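# Replace the mismatched relay in the panel

## Task

The panel holds six relays, clear boxes with a colored button on top, and one has a button color unlike the other five. Remove that odd relay and set it in the black parts tray. Then take the spare from the rack whose button color matches the five others and press it fully down into the vacated socket; no click will signal that it is seated. The spare must match its neighbors: button on the same side as theirs, top at their height, upright. No other relay may end up partly raised or tilted. Anything only the robot holds in place at the end counts as not done, and whatever the robot is touching at the end must not sink by more than about a fingernail's width once released. Nothing may be dropped or knocked off the table.

## Robot and tools

Robot: one arm with a two-finger parallel gripper. The fingers point along the gripper's own +z axis and close along its x axis. The reported end_effector_position is the midpoint between the finger pads; the fingertips extend 17.5 mm past it. A flat block juts about 9 cm from the last joint's axis toward the gripper's -y side and rotates with the gripper, so keep it clear of the panel and rack. Pure rotations pivot about the pad midpoint, which is 25 mm off the last joint's axis toward -y.

Scene frame: origin on the table top below the arm base, +z up, +y to the left when looking along +x. Positions are in metres, orientation is a wxyz quaternion, velocities in m/s and rad/s. The printed hand position can be slightly wrong, more so at long reach, and the base may be tilted relative to the table.

The command row (used by execute_actions and move): exactly 9 numbers, each from -1 to 1, in the order dx, dy, dz, rx, ry, rz, position, force_limit, speed. The first six are an offset, not an absolute pose: they are measured in the gripper's own axes from the gripper pose printed in the most recent result that shows it (before any such result exists in the scene, or for a second call inside one reply, from where the robot actually is when the action begins). Scale: 1.0 equals 0.6 m for dx, dy, dz and 180 degrees for the rotation. rx, ry, rz form a single rotation vector. All-zero offsets are not a pause; they pull the gripper back to the reference pose.

Finger numbers in the row: position +1 is fully open (50 mm gap), about -0.65 is pads touching, and -1 means close until an object stops the fingers. force_limit maps -1, 0, +1 to roughly 20, 102, 185 N per pad (actual grip may be up to ~17% higher). speed maps -1, 0, +1 to 20, 85, 150 mm/s of gap change. A new force_limit or speed only takes effect when position changes by at least 0.01; to grip softer, open first.

execute_actions: argument actions is a list holding one item or nothing. An empty list is a look that commands nothing and returns the state. {"rows": [...], "steps": n} runs up to 15 control steps of 1/30 s (default 15), one row per step, repeating the last row if rows run out; every row is an offset from the same reference pose, not from the previous row. {"steps": n} alone waits up to 300 steps counted from the previous result. Optional pictures (boolean) controls whether camera images come back.

move: argument target is one 9-number row as above; speed is the path's top speed in m/s, 0.002 to 0.5 (default 0.25), with turning capped at twice that in rad/s. The gripper follows a straight path lasting 0.5 to 10 s; it does not avoid obstacles, may lag or overshoot the speed (especially with the arm nearly straight), and finger values are sent at the start. Its result adds a move: line giving the ending (done, off_target, moving, held, fault) and the limits that acted (paced means the pose was clipped; held means a check blocked steps), plus the remaining distance to target. Contacts hit harder at higher speed and press harder the further the target lies beyond the contact point.

wait: seconds from 0 to 10; sends nothing new. zoom_image: camera (cam_head_left, cam_head_right, cam_high, cam_low, cam_wrist, all 504x504) and region [x0, y0, x1, y1] in pixels from the top-left, at most 504 by 504. finished_scene: scene is the current scene's number; it ends the scene irreversibly and reports success.

Control limits: each step the commanded pose is clipped to within 70 mm and 16 degrees of the measured pose, and position wins over orientation if both cannot be met. After an action ends the arm only continues to the last clipped pose, so check the printed pose and send the remainder. A Hand target line shows where the controller is currently driving. The simulation keeps running while you compose a reply.

Result lines: object_status 0 moving, 1 blocked while opening, 2 blocked while closing (a real grip), 3 reached the command or pads met (usually nothing held). Always confirm 2 after closing with -1. position_measured converts to gap as (250 - value) x 0.202 mm. A grip at force_limit -1 keeps reading 2 even if the part slips out, and weakens on a fixed off-center object. pose unreachable and HELD mark steps the clearance check altered or blocked.

Joint ranges (rad): waist -6.283 to 6.283, shoulder -2.059 to 2.094, elbow -3.927 to 0.192, forearm roll -6.283 to 6.283, wrist pitch -1.693 to 3.142, wrist roll -6.283 to 6.283. Load limits (N m): waist 45, shoulder 45, elbow 27, forearm roll 27, wrist pitch 18, wrist roll 18, including held weight. Exceeding one triggers a torque fault: the arm backs off, freezes 10 s and drops the rest of the call. Motors warm while holding loads; MOTOR HOT appears from 65 °C and at 80 °C an OVER-TEMPERATURE FAULT brakes the arm.

Cautions: approach relays slowly and only slightly past contact when pressing down; avoid tugging neighbors when extracting; release the spare so it rests on its own; parts may be briefly tugged or nudged by outside disturbances; never drop, slam or push items off the table.

Each tool is called after "Call:" by a JSON object that holds its "fn" and its "kwargs", one argument or row to a line.

## Session

Call:
{"fn": "execute_actions", "kwargs": {
  "actions": []
}}

Scene clock: 0.00 s of 7800.00 s.
end_effector_position=(+1.0021, +0.0177, +0.1688) position_measured=3 object_status=3 end_effector_quat_wxyz=(+0.479, -0.151, +0.653, -0.567) end_effector_velocity=(-0.000, +0.000, -0.001) end_effector_angular_velocity=(+0.002, +0.001, -0.001)
Joint positions: [ 0.147  0.483 -2.068 -2.449  1.42   0.536]
Joint velocities: [ 0.001  0.001 -0.001  0.003  0.     0.   ]
Motor temperatures (°C, as the motors report them): [33 30 33 33 37 32]
Hand target: +1.002, +0.018, +0.169; +0.479, -0.151, +0.653, -0.567

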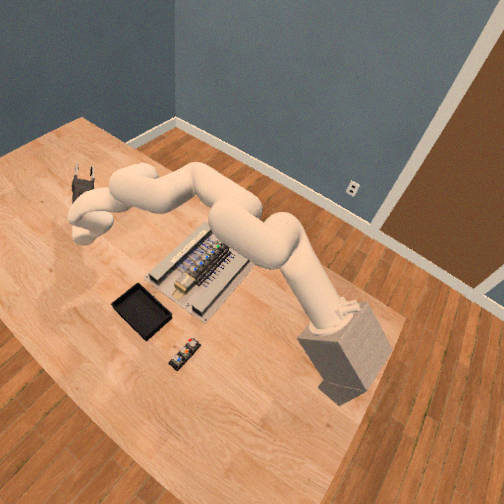

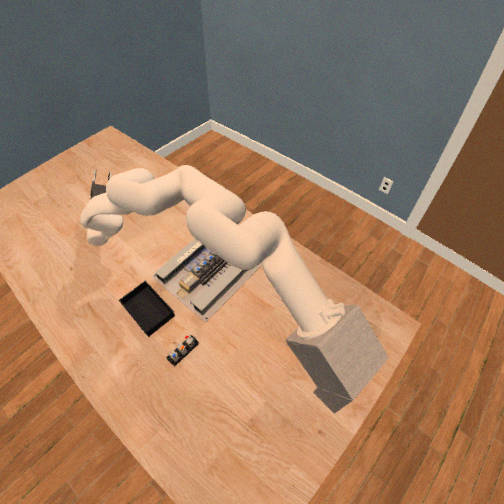

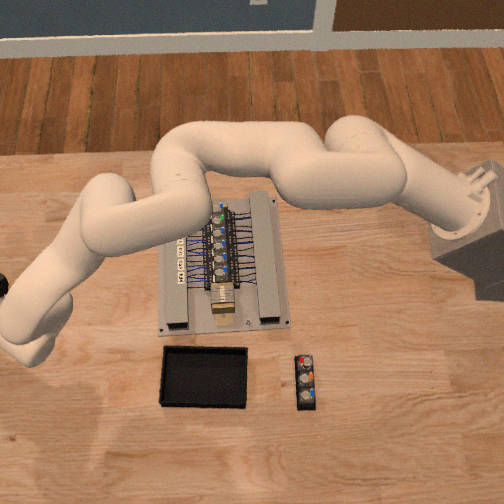

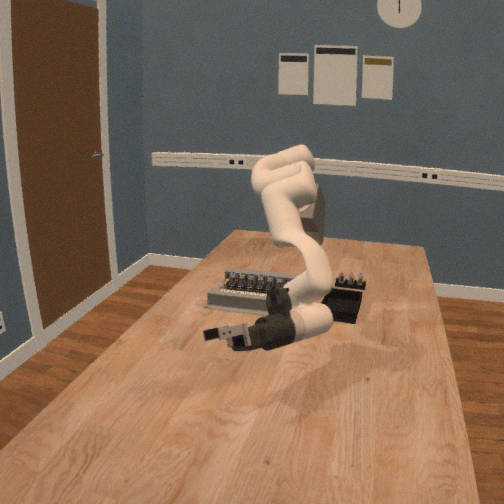

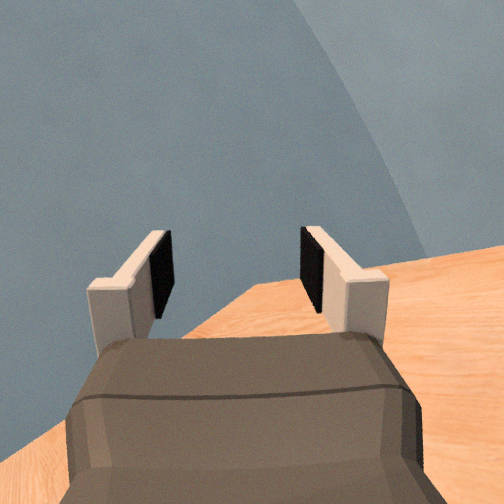

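Call:
{"fn": "move", "kwargs": {
  "target": [0.318,-0.378,-0.542,-0.410,0.346,0.109,0.6,0,0.5],
  "speed": 0.3
}}

Scene clock: 14.27 s of 7800.00 s.
end_effector_position=(+0.5712, +0.0003, +0.2500) position_measured=63 object_status=3 end_effector_quat_wxyz=(+0.003, -0.001, +1.000, +0.001) end_effector_velocity=(-0.003, -0.001, +0.001) end_effector_angular_velocity=(+0.011, +0.007, -0.002)
Joint positions: [ 0.337 -1.206 -0.632 -0.608  1.072 -0.166]
Joint velocities: [-0.014 -0.011  0.004  0.027 -0.002 -0.023]
Motor temperatures (°C, as the motors report them): [33 32 35 33 37 32]
Hand target: +0.571, +0.000, +0.250; +0.002, -0.001, +1.000, +0.002
Off the commanded pose: 0.001 m, 0 deg.
After step 90, 7.70 s passed at rest.
move: done

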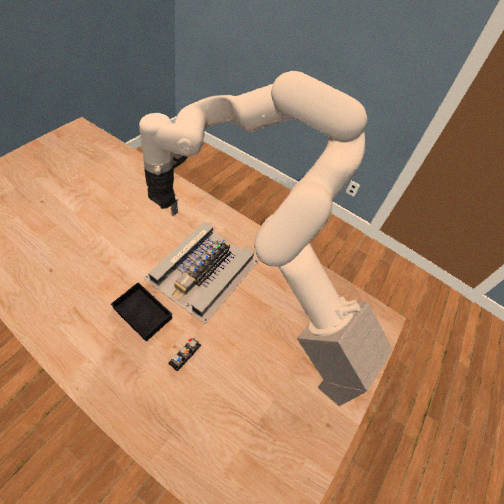

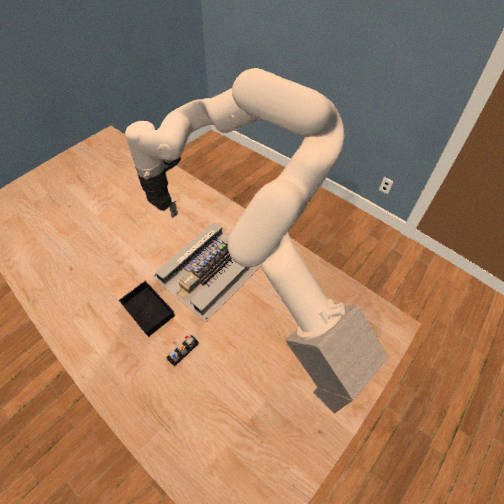

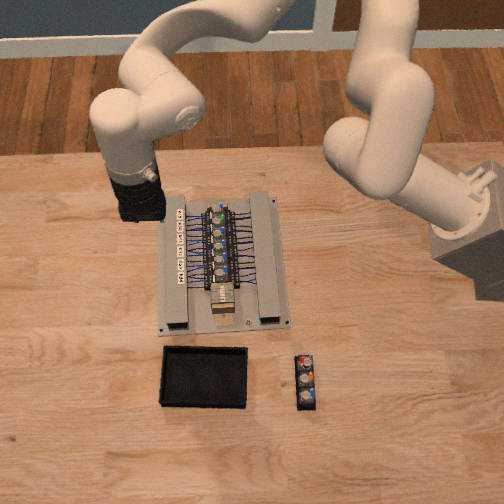

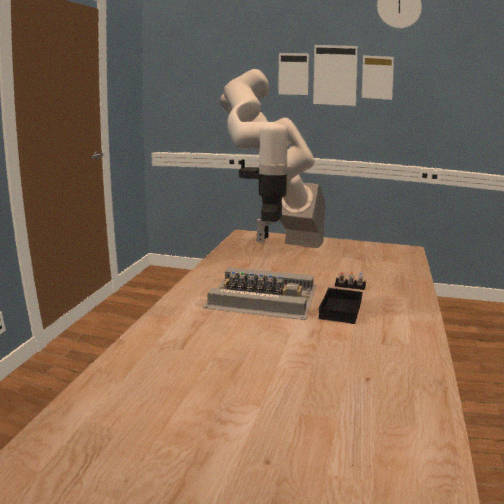

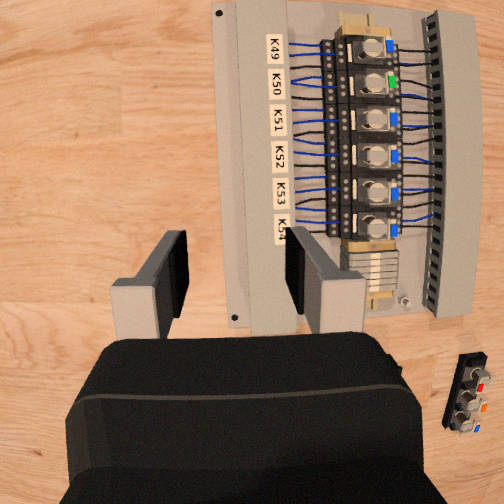

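Call:
{"fn": "move", "kwargs": {
  "target": [0.16,-0.134,0.217,0,0,-0.013,0.6,0,0.5]
}}

Call:
{"fn": "zoom_image", "kwargs": {
  "camera": "cam_high",
  "region": [150,190,340,420]
}}

Scene clock: 23.10 s of 7800.00 s.
end_effector_position=(+0.4761, -0.0812, +0.1198) position_measured=63 object_status=3 end_effector_quat_wxyz=(+0.003, -0.021, +1.000, -0.002) end_effector_velocity=(-0.001, -0.000, -0.001) end_effector_angular_velocity=(+0.017, +0.002, +0.005)
Joint positions: [-0.327 -1.262 -0.135  0.002  0.43  -0.947]
Joint velocities: [-0.007  0.003 -0.001  0.055  0.001 -0.059]
Motor temperatures (°C, as the motors report them): [33 31 36 33 37 32]
Hand target: +0.476, -0.081, +0.120; +0.003, -0.021, +1.000, -0.001
Off the commanded pose: 0.001 m, 0 deg.
After step 90, 4.13 s passed at rest.
move: done

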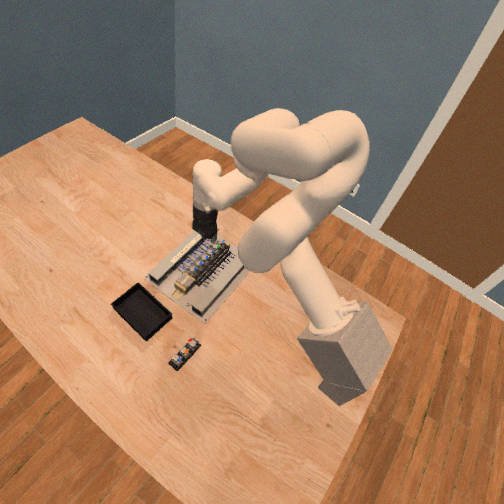

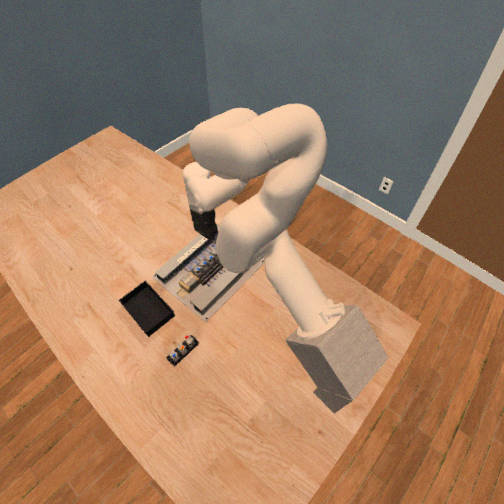

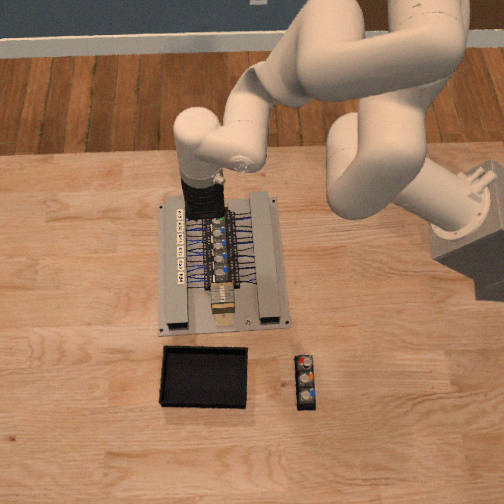

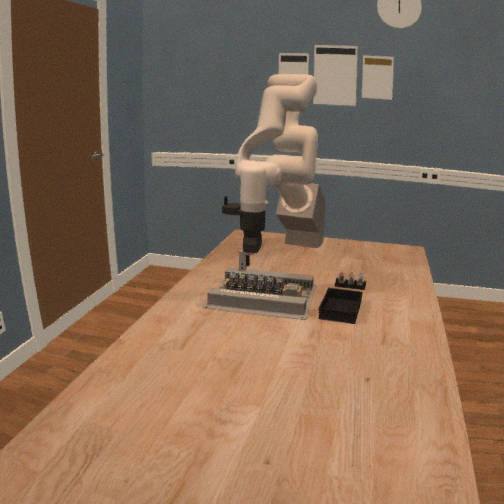

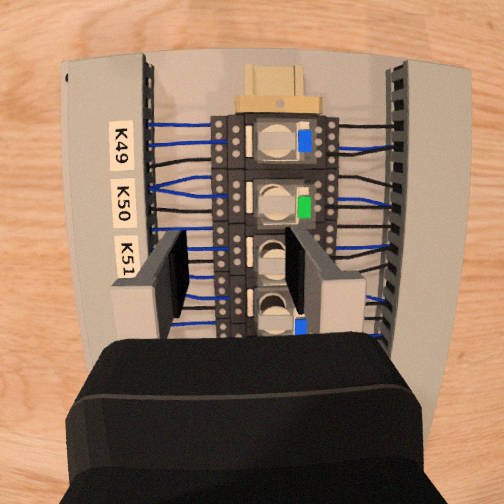

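Region (150, 190, 340, 420) of cam_high's 504x504 image, scaled by 2.191, with more detail than that image has; it fills the left 416 columns of this view, and the rest is white.

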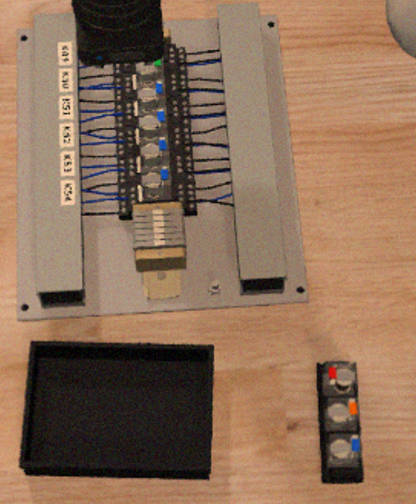

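Call:
{"fn": "move", "kwargs": {
  "target": [0.02,-0.012,0.04,0,0,0,0.6,0,0.5],
  "speed": 0.1
}}

Scene clock: 31.70 s of 7800.00 s.
end_effector_position=(+0.4646, -0.0891, +0.0961) position_measured=63 object_status=3 end_effector_quat_wxyz=(+0.003, -0.021, +1.000, -0.002) end_effector_velocity=(+0.000, -0.001, -0.003) end_effector_angular_velocity=(+0.002, -0.002, +0.002)
Joint positions: [-0.352 -1.166 -0.1    0.071  0.3   -1.026]
Joint velocities: [-0.001  0.016 -0.001  0.013 -0.017 -0.015]
Motor temperatures (°C, as the motors report them): [33 31 36 33 37 32]
Hand target: +0.465, -0.089, +0.096; +0.003, -0.021, +1.000, -0.002
Off the commanded pose: 0.000 m, 0 deg.
After step 90, 4.67 s passed at rest.
move: done

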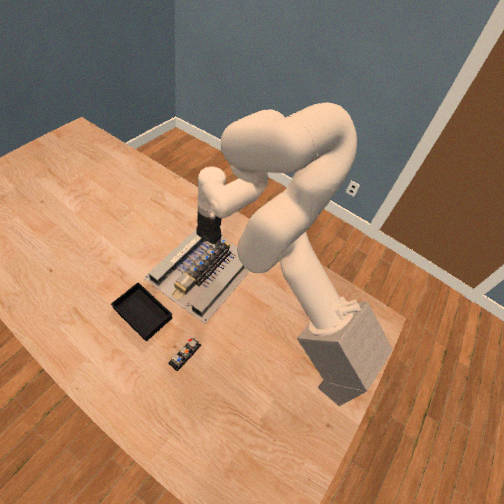

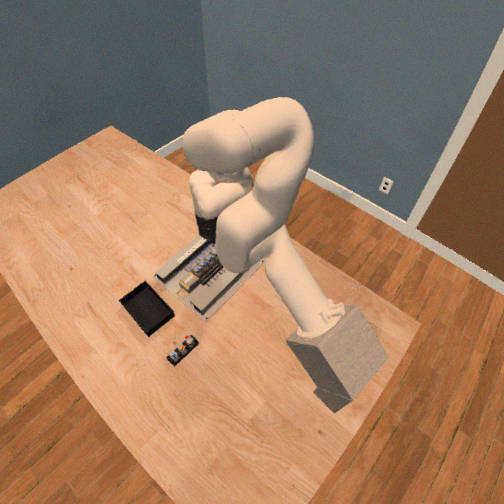

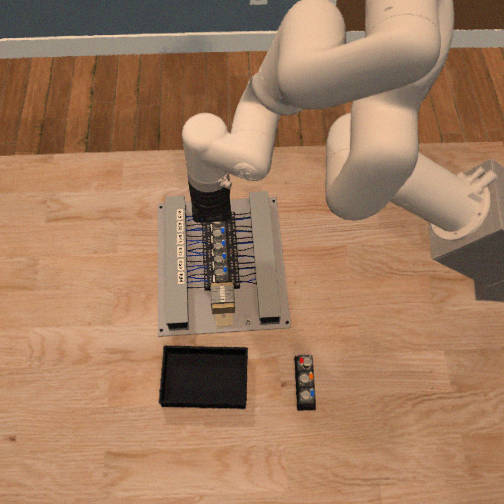

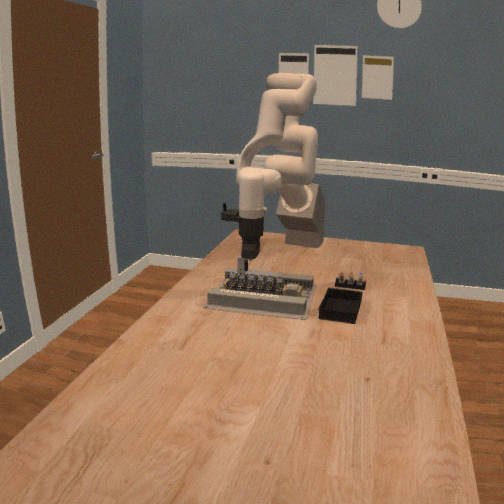

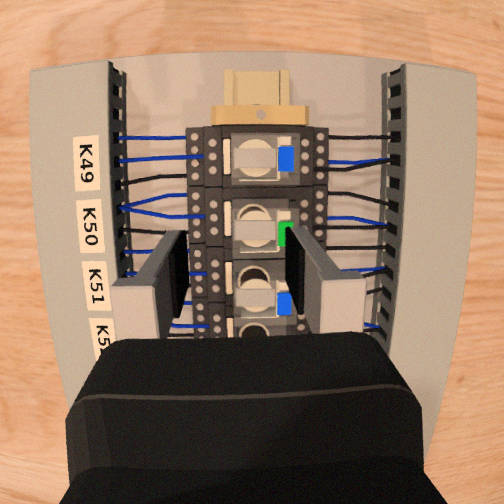

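Call:
{"fn": "move", "kwargs": {
  "target": [0.0135,0,0.033,0,0,0,0.6,0,0.5],
  "speed": 0.05
}}

Call:
{"fn": "zoom_image", "kwargs": {
  "camera": "cam_wrist",
  "region": [120,120,380,340]
}}

Scene clock: 36.40 s of 7800.00 s.
end_effector_position=(+0.4642, -0.0909, +0.0815) position_measured=63 object_status=3 end_effector_quat_wxyz=(+0.013, -0.021, +1.000, -0.004) end_effector_velocity=(+0.003, +0.000, -0.000) end_effector_angular_velocity=(+0.001, -0.013, +0.002)
Joint positions: [-0.349 -1.08  -0.089  0.091  0.183 -1.045]
Joint velocities: [ 0.003  0.005  0.001  0.01  -0.019 -0.009]
Motor temperatures (°C, as the motors report them): [33 31 36 33 37 32]
Hand target: +0.456, -0.089, +0.077; +0.003, -0.021, +1.000, -0.002
Off the commanded pose: 0.009 m, 1 deg.
After step 90, 0.83 s passed at rest.
move: off_target

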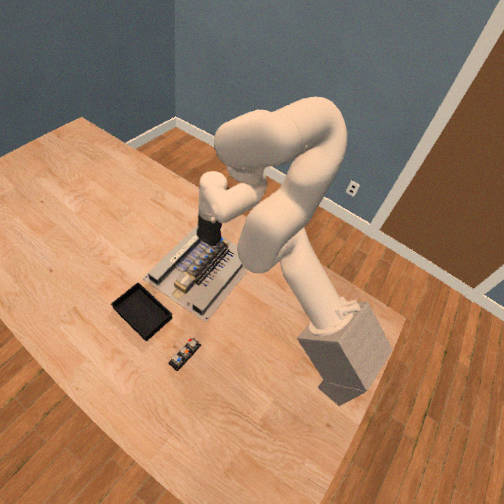

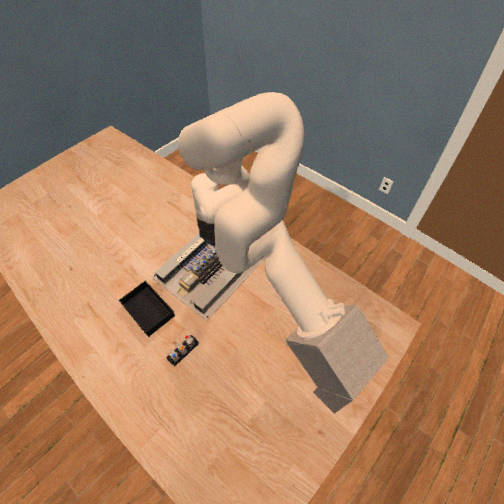

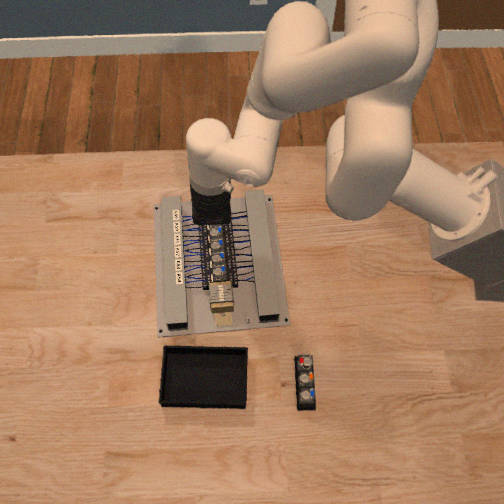

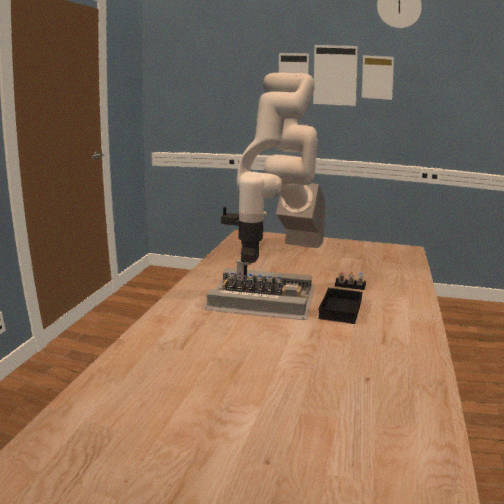

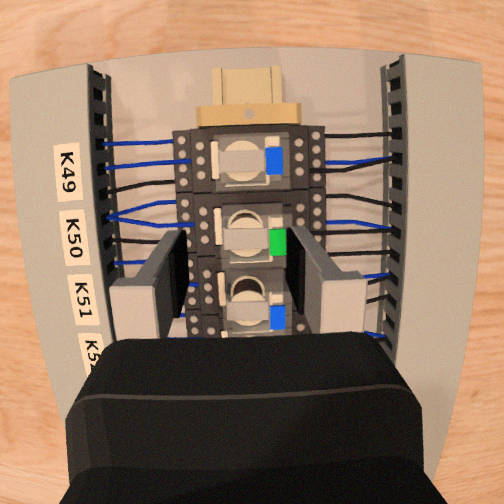

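Region (120, 120, 380, 340) of cam_wrist's 504x504 image, scaled by 1.938, with more detail than that image has; it fills the top 426 rows of this view, and the rest is white.

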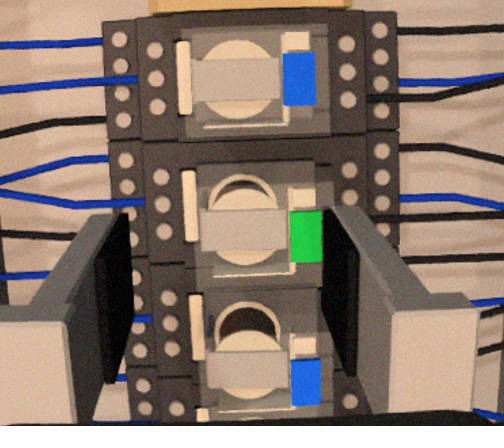

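Call:
{"fn": "move", "kwargs": {
  "target": [0.018,0.003,-0.02,-0.006,0,0,0.8,0,0.5],
  "speed": 0.04
}}

Scene clock: 43.10 s of 7800.00 s.
end_effector_position=(+0.4528, -0.0894, +0.0929) position_measured=32 object_status=3 end_effector_quat_wxyz=(+0.012, -0.021, +1.000, +0.005) end_effector_velocity=(+0.001, -0.001, +0.003) end_effector_angular_velocity=(-0.001, -0.005, +0.001)
Joint positions: [-0.354 -1.197 -0.049  0.152  0.266 -1.106]
Joint velocities: [-0.003 -0.016  0.001  0.004  0.01  -0.006]
Motor temperatures (°C, as the motors report them): [33 31 36 33 37 32]
Hand target: +0.453, -0.089, +0.093; +0.013, -0.021, +1.000, +0.005
Off the commanded pose: 0.000 m, 0 deg.
After step 90, 2.73 s passed at rest.
move: done

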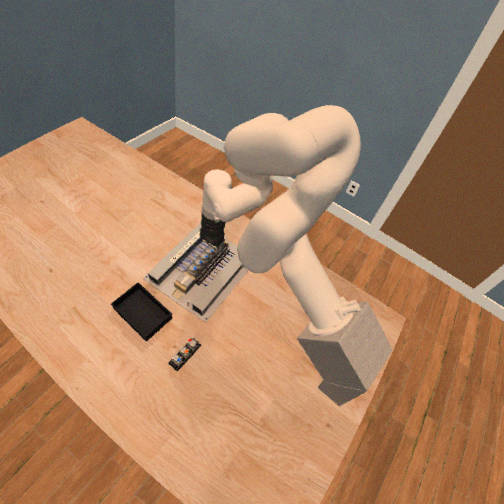

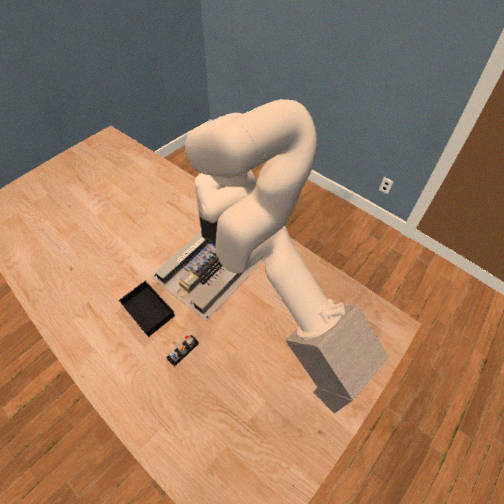

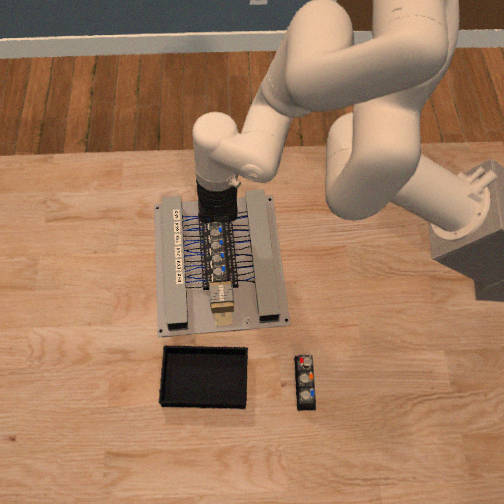

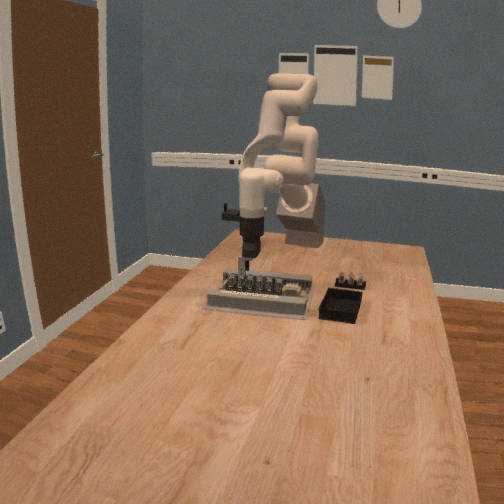

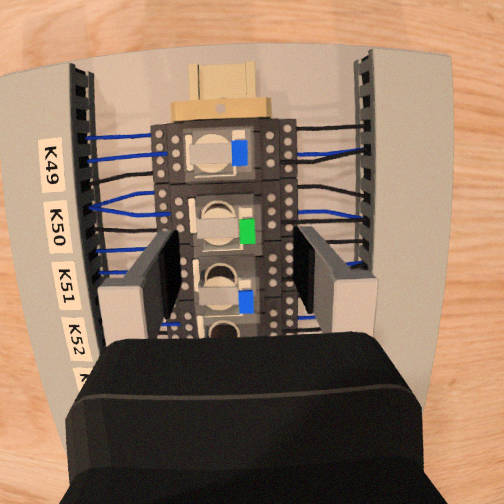

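Call:
{"fn": "move", "kwargs": {
  "target": [-0.008,0,0,0.0025,0.0057,-0.01,0.8,0,0.5],
  "speed": 0.04
}}

Call:
{"fn": "zoom_image", "kwargs": {
  "camera": "cam_wrist",
  "region": [100,100,380,340]
}}

Scene clock: 52.40 s of 7800.00 s.
end_effector_position=(+0.4574, -0.0892, +0.0930) position_measured=32 object_status=3 end_effector_quat_wxyz=(+0.004, -0.036, +0.999, +0.001) end_effector_velocity=(+0.002, +0.000, -0.000) end_effector_angular_velocity=(-0.005, +0.009, +0.015)
Joint positions: [-0.354 -1.176 -0.075  0.106  0.284 -1.092]
Joint velocities: [ 0.001  0.011 -0.012 -0.029  0.008  0.014]
Motor temperatures (°C, as the motors report them): [33 31 36 33 37 32]
Hand target: +0.458, -0.089, +0.093; +0.004, -0.036, +0.999, +0.001
Off the commanded pose: 0.000 m, 0 deg.
After step 90, 5.57 s passed at rest.
move: done

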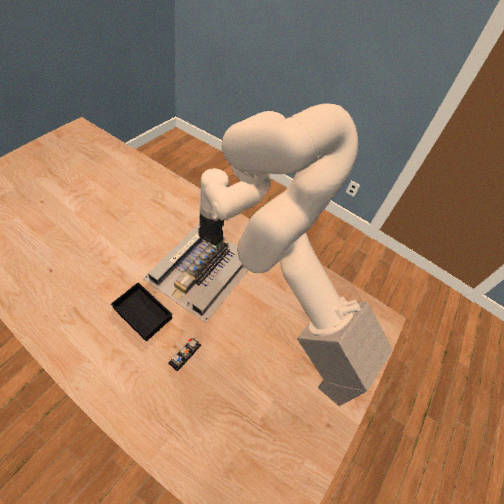

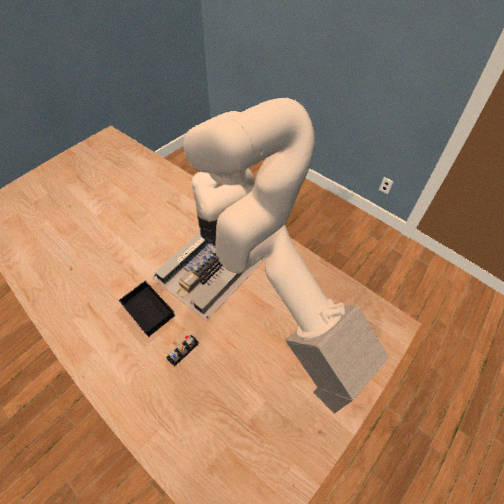

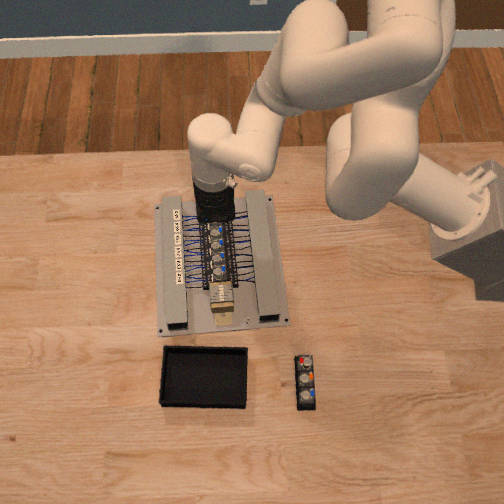

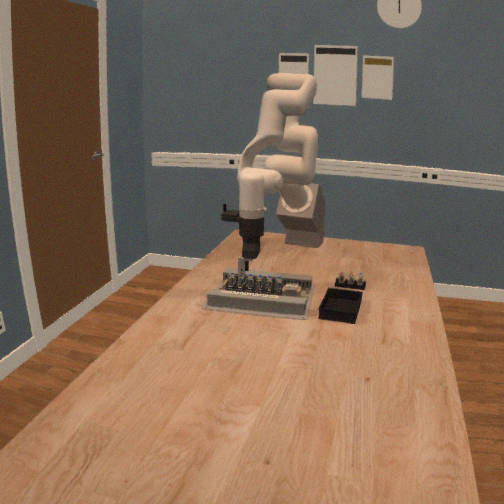

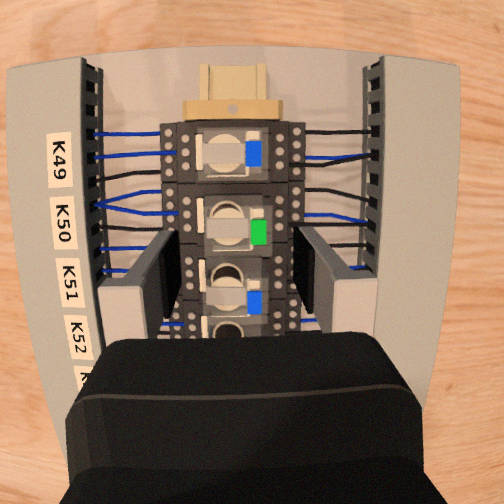

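Region (100, 100, 380, 340) of cam_wrist's 504x504 image, scaled by 1.800, with more detail than that image has; it fills the top 432 rows of this view, and the rest is white.

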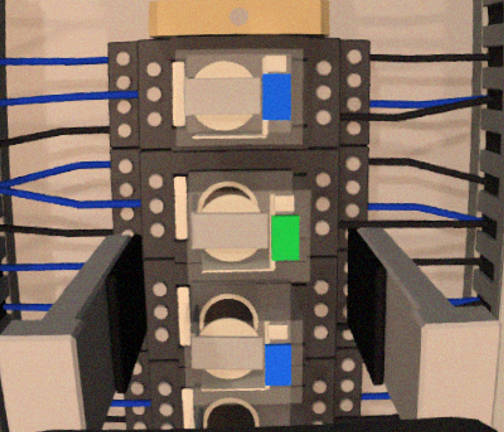

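Call:
{"fn": "move", "kwargs": {
  "target": [0,0,0.068,0,0,0,0.8,0,0.5],
  "speed": 0.02
}}

Scene clock: 58.87 s of 7800.00 s.
end_effector_position=(+0.4575, -0.0891, +0.0524) position_measured=32 object_status=3 end_effector_quat_wxyz=(+0.004, -0.036, +0.999, +0.001) end_effector_velocity=(+0.001, -0.000, -0.003) end_effector_angular_velocity=(+0.001, -0.003, -0.001)
Joint positions: [-0.327 -0.903 -0.107  0.152  0.043 -1.126]
Joint velocities: [ 0.004  0.019 -0.005  0.013 -0.018 -0.01 ]
Motor temperatures (°C, as the motors report them): [33 31 36 33 37 32]
Hand target: +0.458, -0.089, +0.052; +0.004, -0.036, +0.999, +0.001
Off the commanded pose: 0.000 m, 0 deg.
After step 90, 1.10 s passed at rest.
move: done

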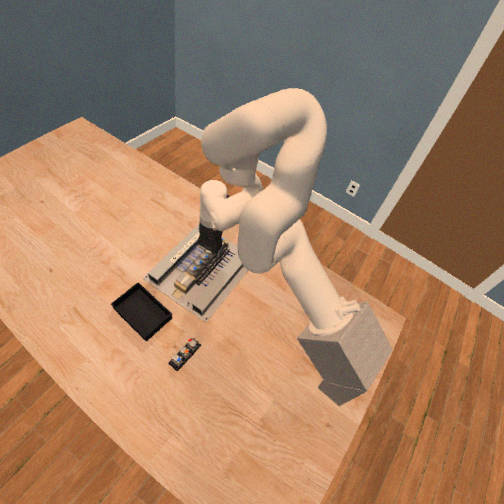

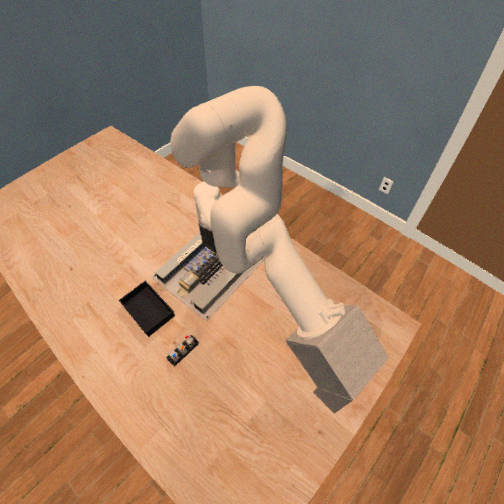

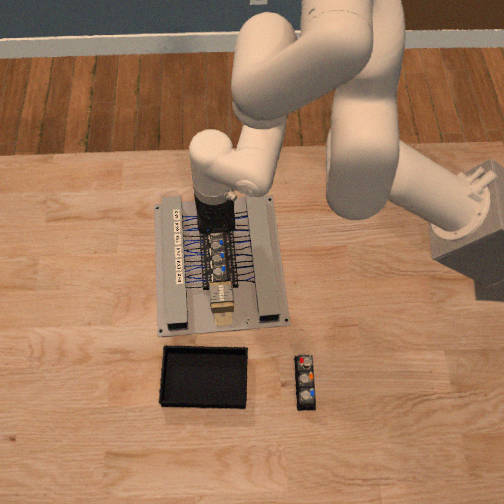

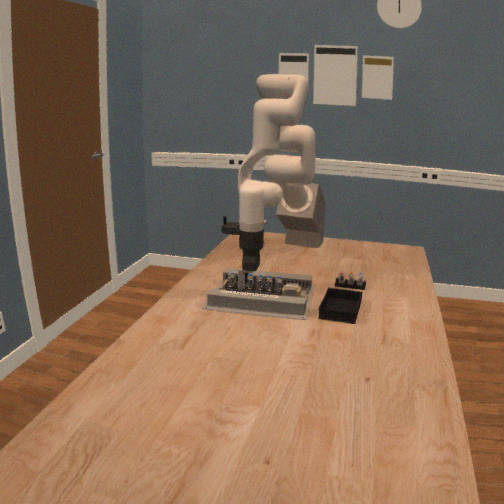

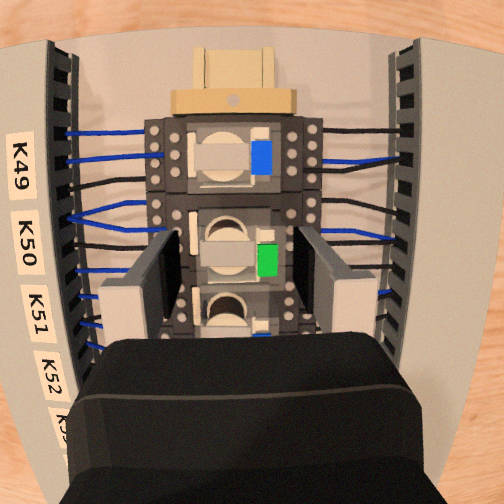

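Call:
{"fn": "move", "kwargs": {
  "target": [0,-0.002,0.004,0,0,0,-1,0,0],
  "speed": 0.01
}}

Call:
{"fn": "move", "kwargs": {
  "target": [0,0,-0.004,0,0.05,0,-1,0,0],
  "speed": 0.03
}}

Call:
{"fn": "move", "kwargs": {
  "target": [0,0,-0.006,0,-0.1,0,-1,0,0],
  "speed": 0.03
}}

Scene clock: 68.77 s of 7800.00 s.
end_effector_position=(+0.4592, -0.0905, +0.0508) position_measured=119 object_status=2 end_effector_quat_wxyz=(+0.006, -0.036, +0.999, +0.000) end_effector_velocity=(+0.000, -0.000, -0.001) end_effector_angular_velocity=(+0.001, -0.001, +0.002)
Joint positions: [-0.326 -0.889 -0.112  0.169  0.029 -1.143]
Joint velocities: [ 0.002  0.006 -0.001  0.011 -0.006 -0.012]
Motor temperatures (°C, as the motors report them): [33 31 35 33 37 32]
Hand target: +0.458, -0.090, +0.050; +0.004, -0.036, +0.999, +0.001
Off the commanded pose: 0.002 m, 0 deg.
After step 90, 6.17 s passed at rest.
move: done

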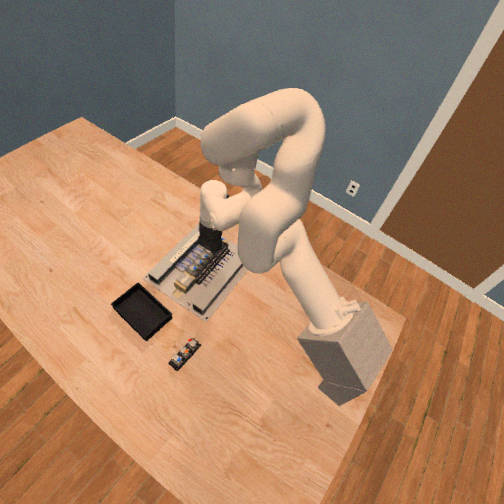

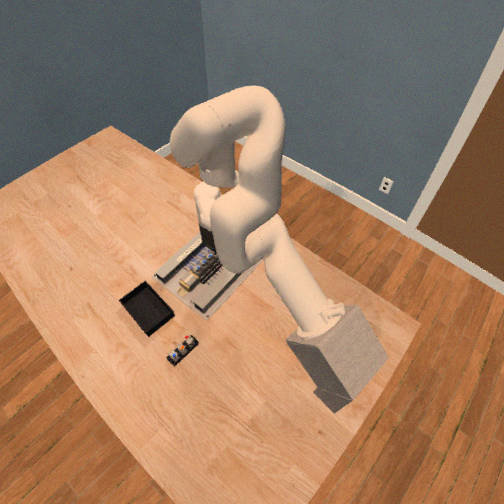

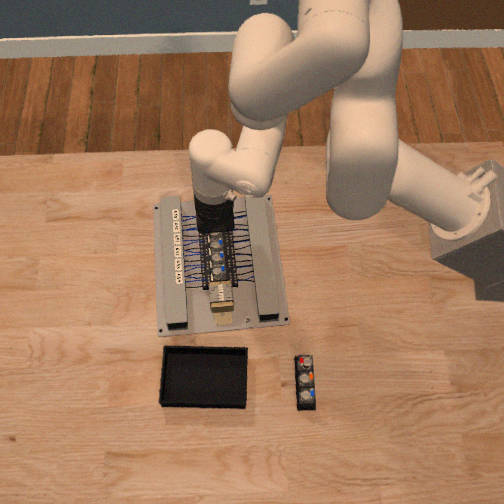

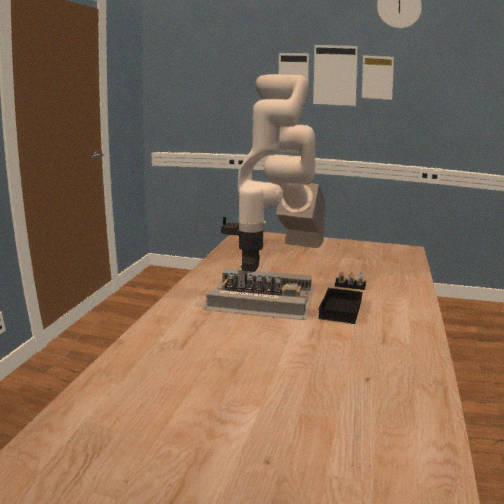

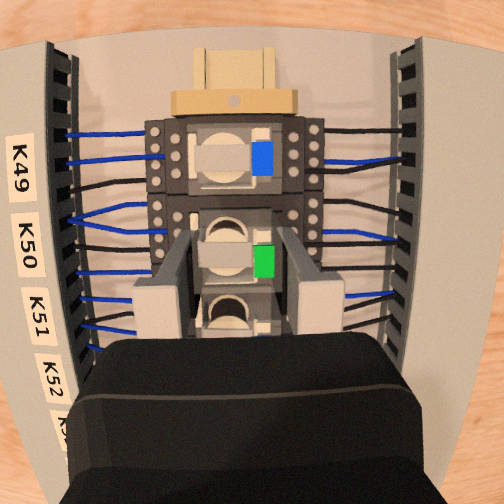

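Scene clock: 71.60 s of 7800.00 s.
end_effector_position=(+0.4592, -0.0902, +0.0530) position_measured=119 object_status=2 end_effector_quat_wxyz=(-0.071, -0.036, +0.997, -0.002) end_effector_velocity=(+0.001, -0.000, +0.001) end_effector_angular_velocity=(-0.003, +0.015, +0.000)
Joint positions: [-0.353 -0.874 -0.237 -0.009  0.291 -0.982]
Joint velocities: [ 0.     0.004 -0.017 -0.017  0.027  0.016]
Motor temperatures (°C, as the motors report them): [33 31 35 33 37 32]
Hand target: +0.459, -0.090, +0.053; -0.072, -0.036, +0.997, -0.002
Off the commanded pose: 0.000 m, 0 deg.
move: done

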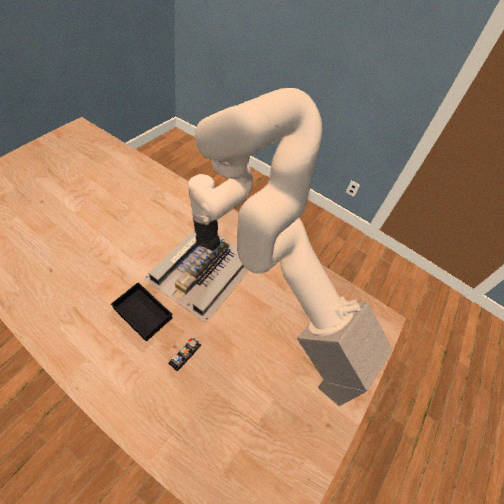

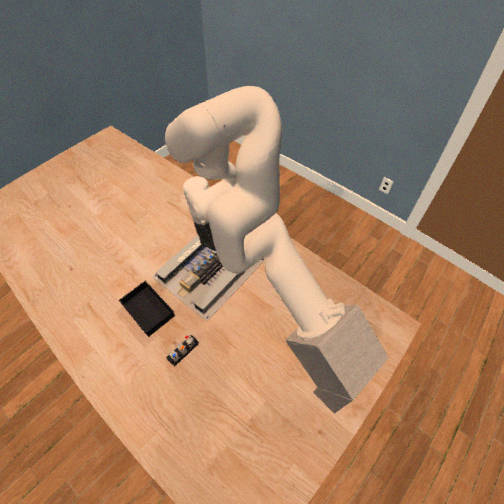

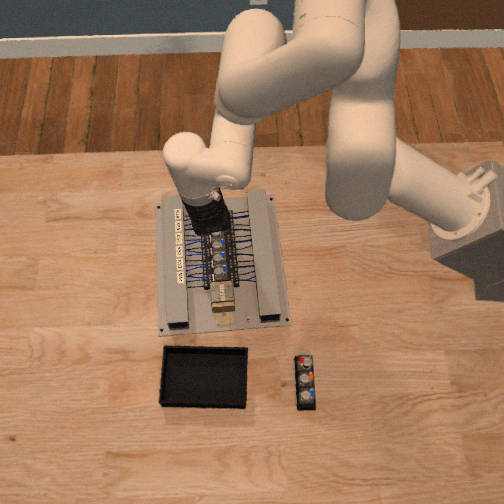

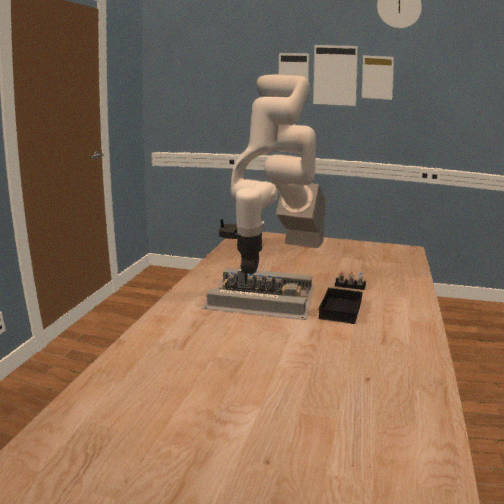

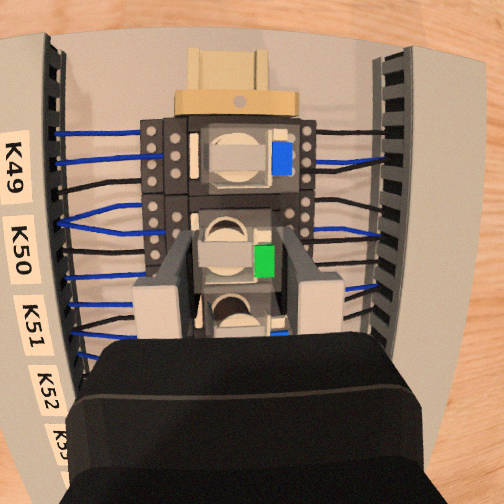

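Scene clock: 77.07 s of 7800.00 s.
end_effector_position=(+0.4593, -0.0905, +0.0572) position_measured=119 object_status=2 end_effector_quat_wxyz=(+0.077, -0.035, +0.996, -0.005) end_effector_velocity=(+0.001, -0.000, +0.001) end_effector_angular_velocity=(+0.000, -0.015, -0.003)
Joint positions: [-0.145 -0.876 -0.039  0.647 -0.242 -1.523]
Joint velocities: [ 0.073  0.014 -0.017  0.201 -0.045 -0.16 ]
Motor temperatures (°C, as the motors report them): [33 31 35 33 37 32]
Hand target: +0.459, -0.090, +0.057; +0.078, -0.035, +0.996, -0.005
Off the commanded pose: 0.001 m, 1 deg.
move: done

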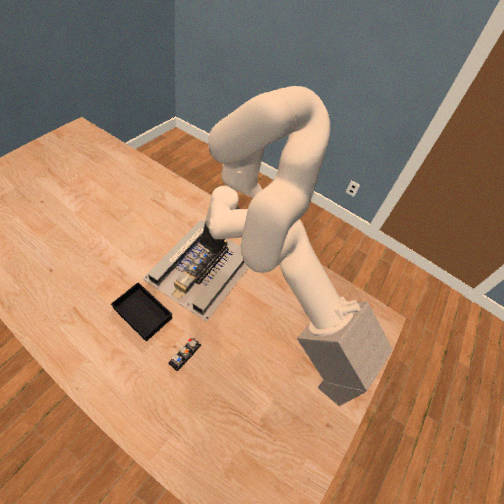

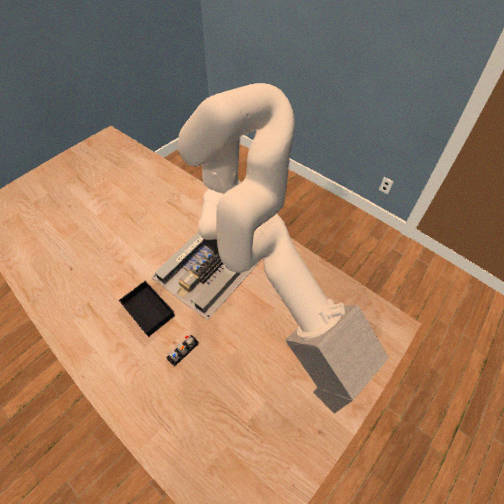

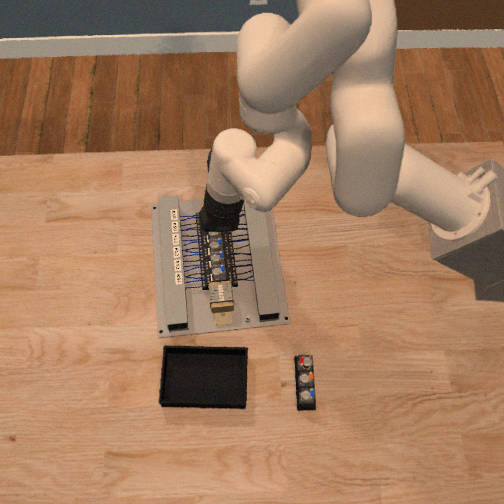

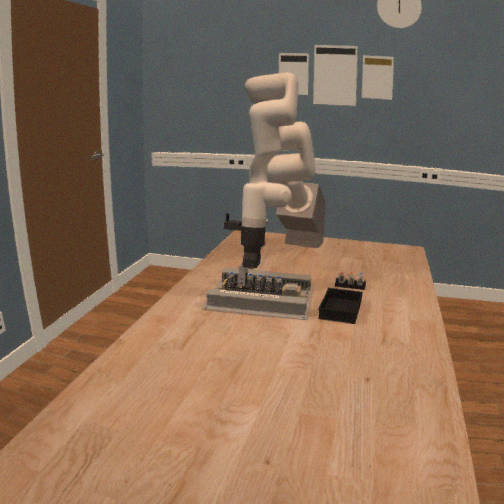

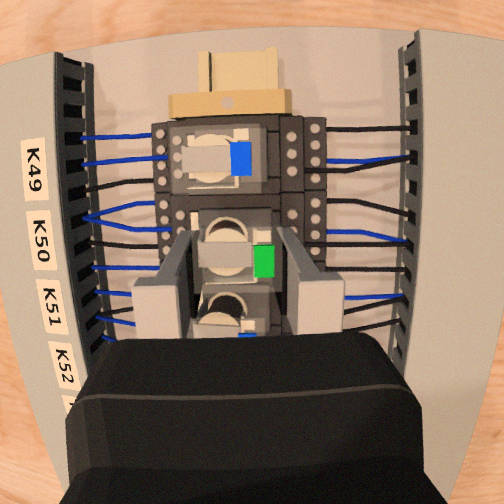

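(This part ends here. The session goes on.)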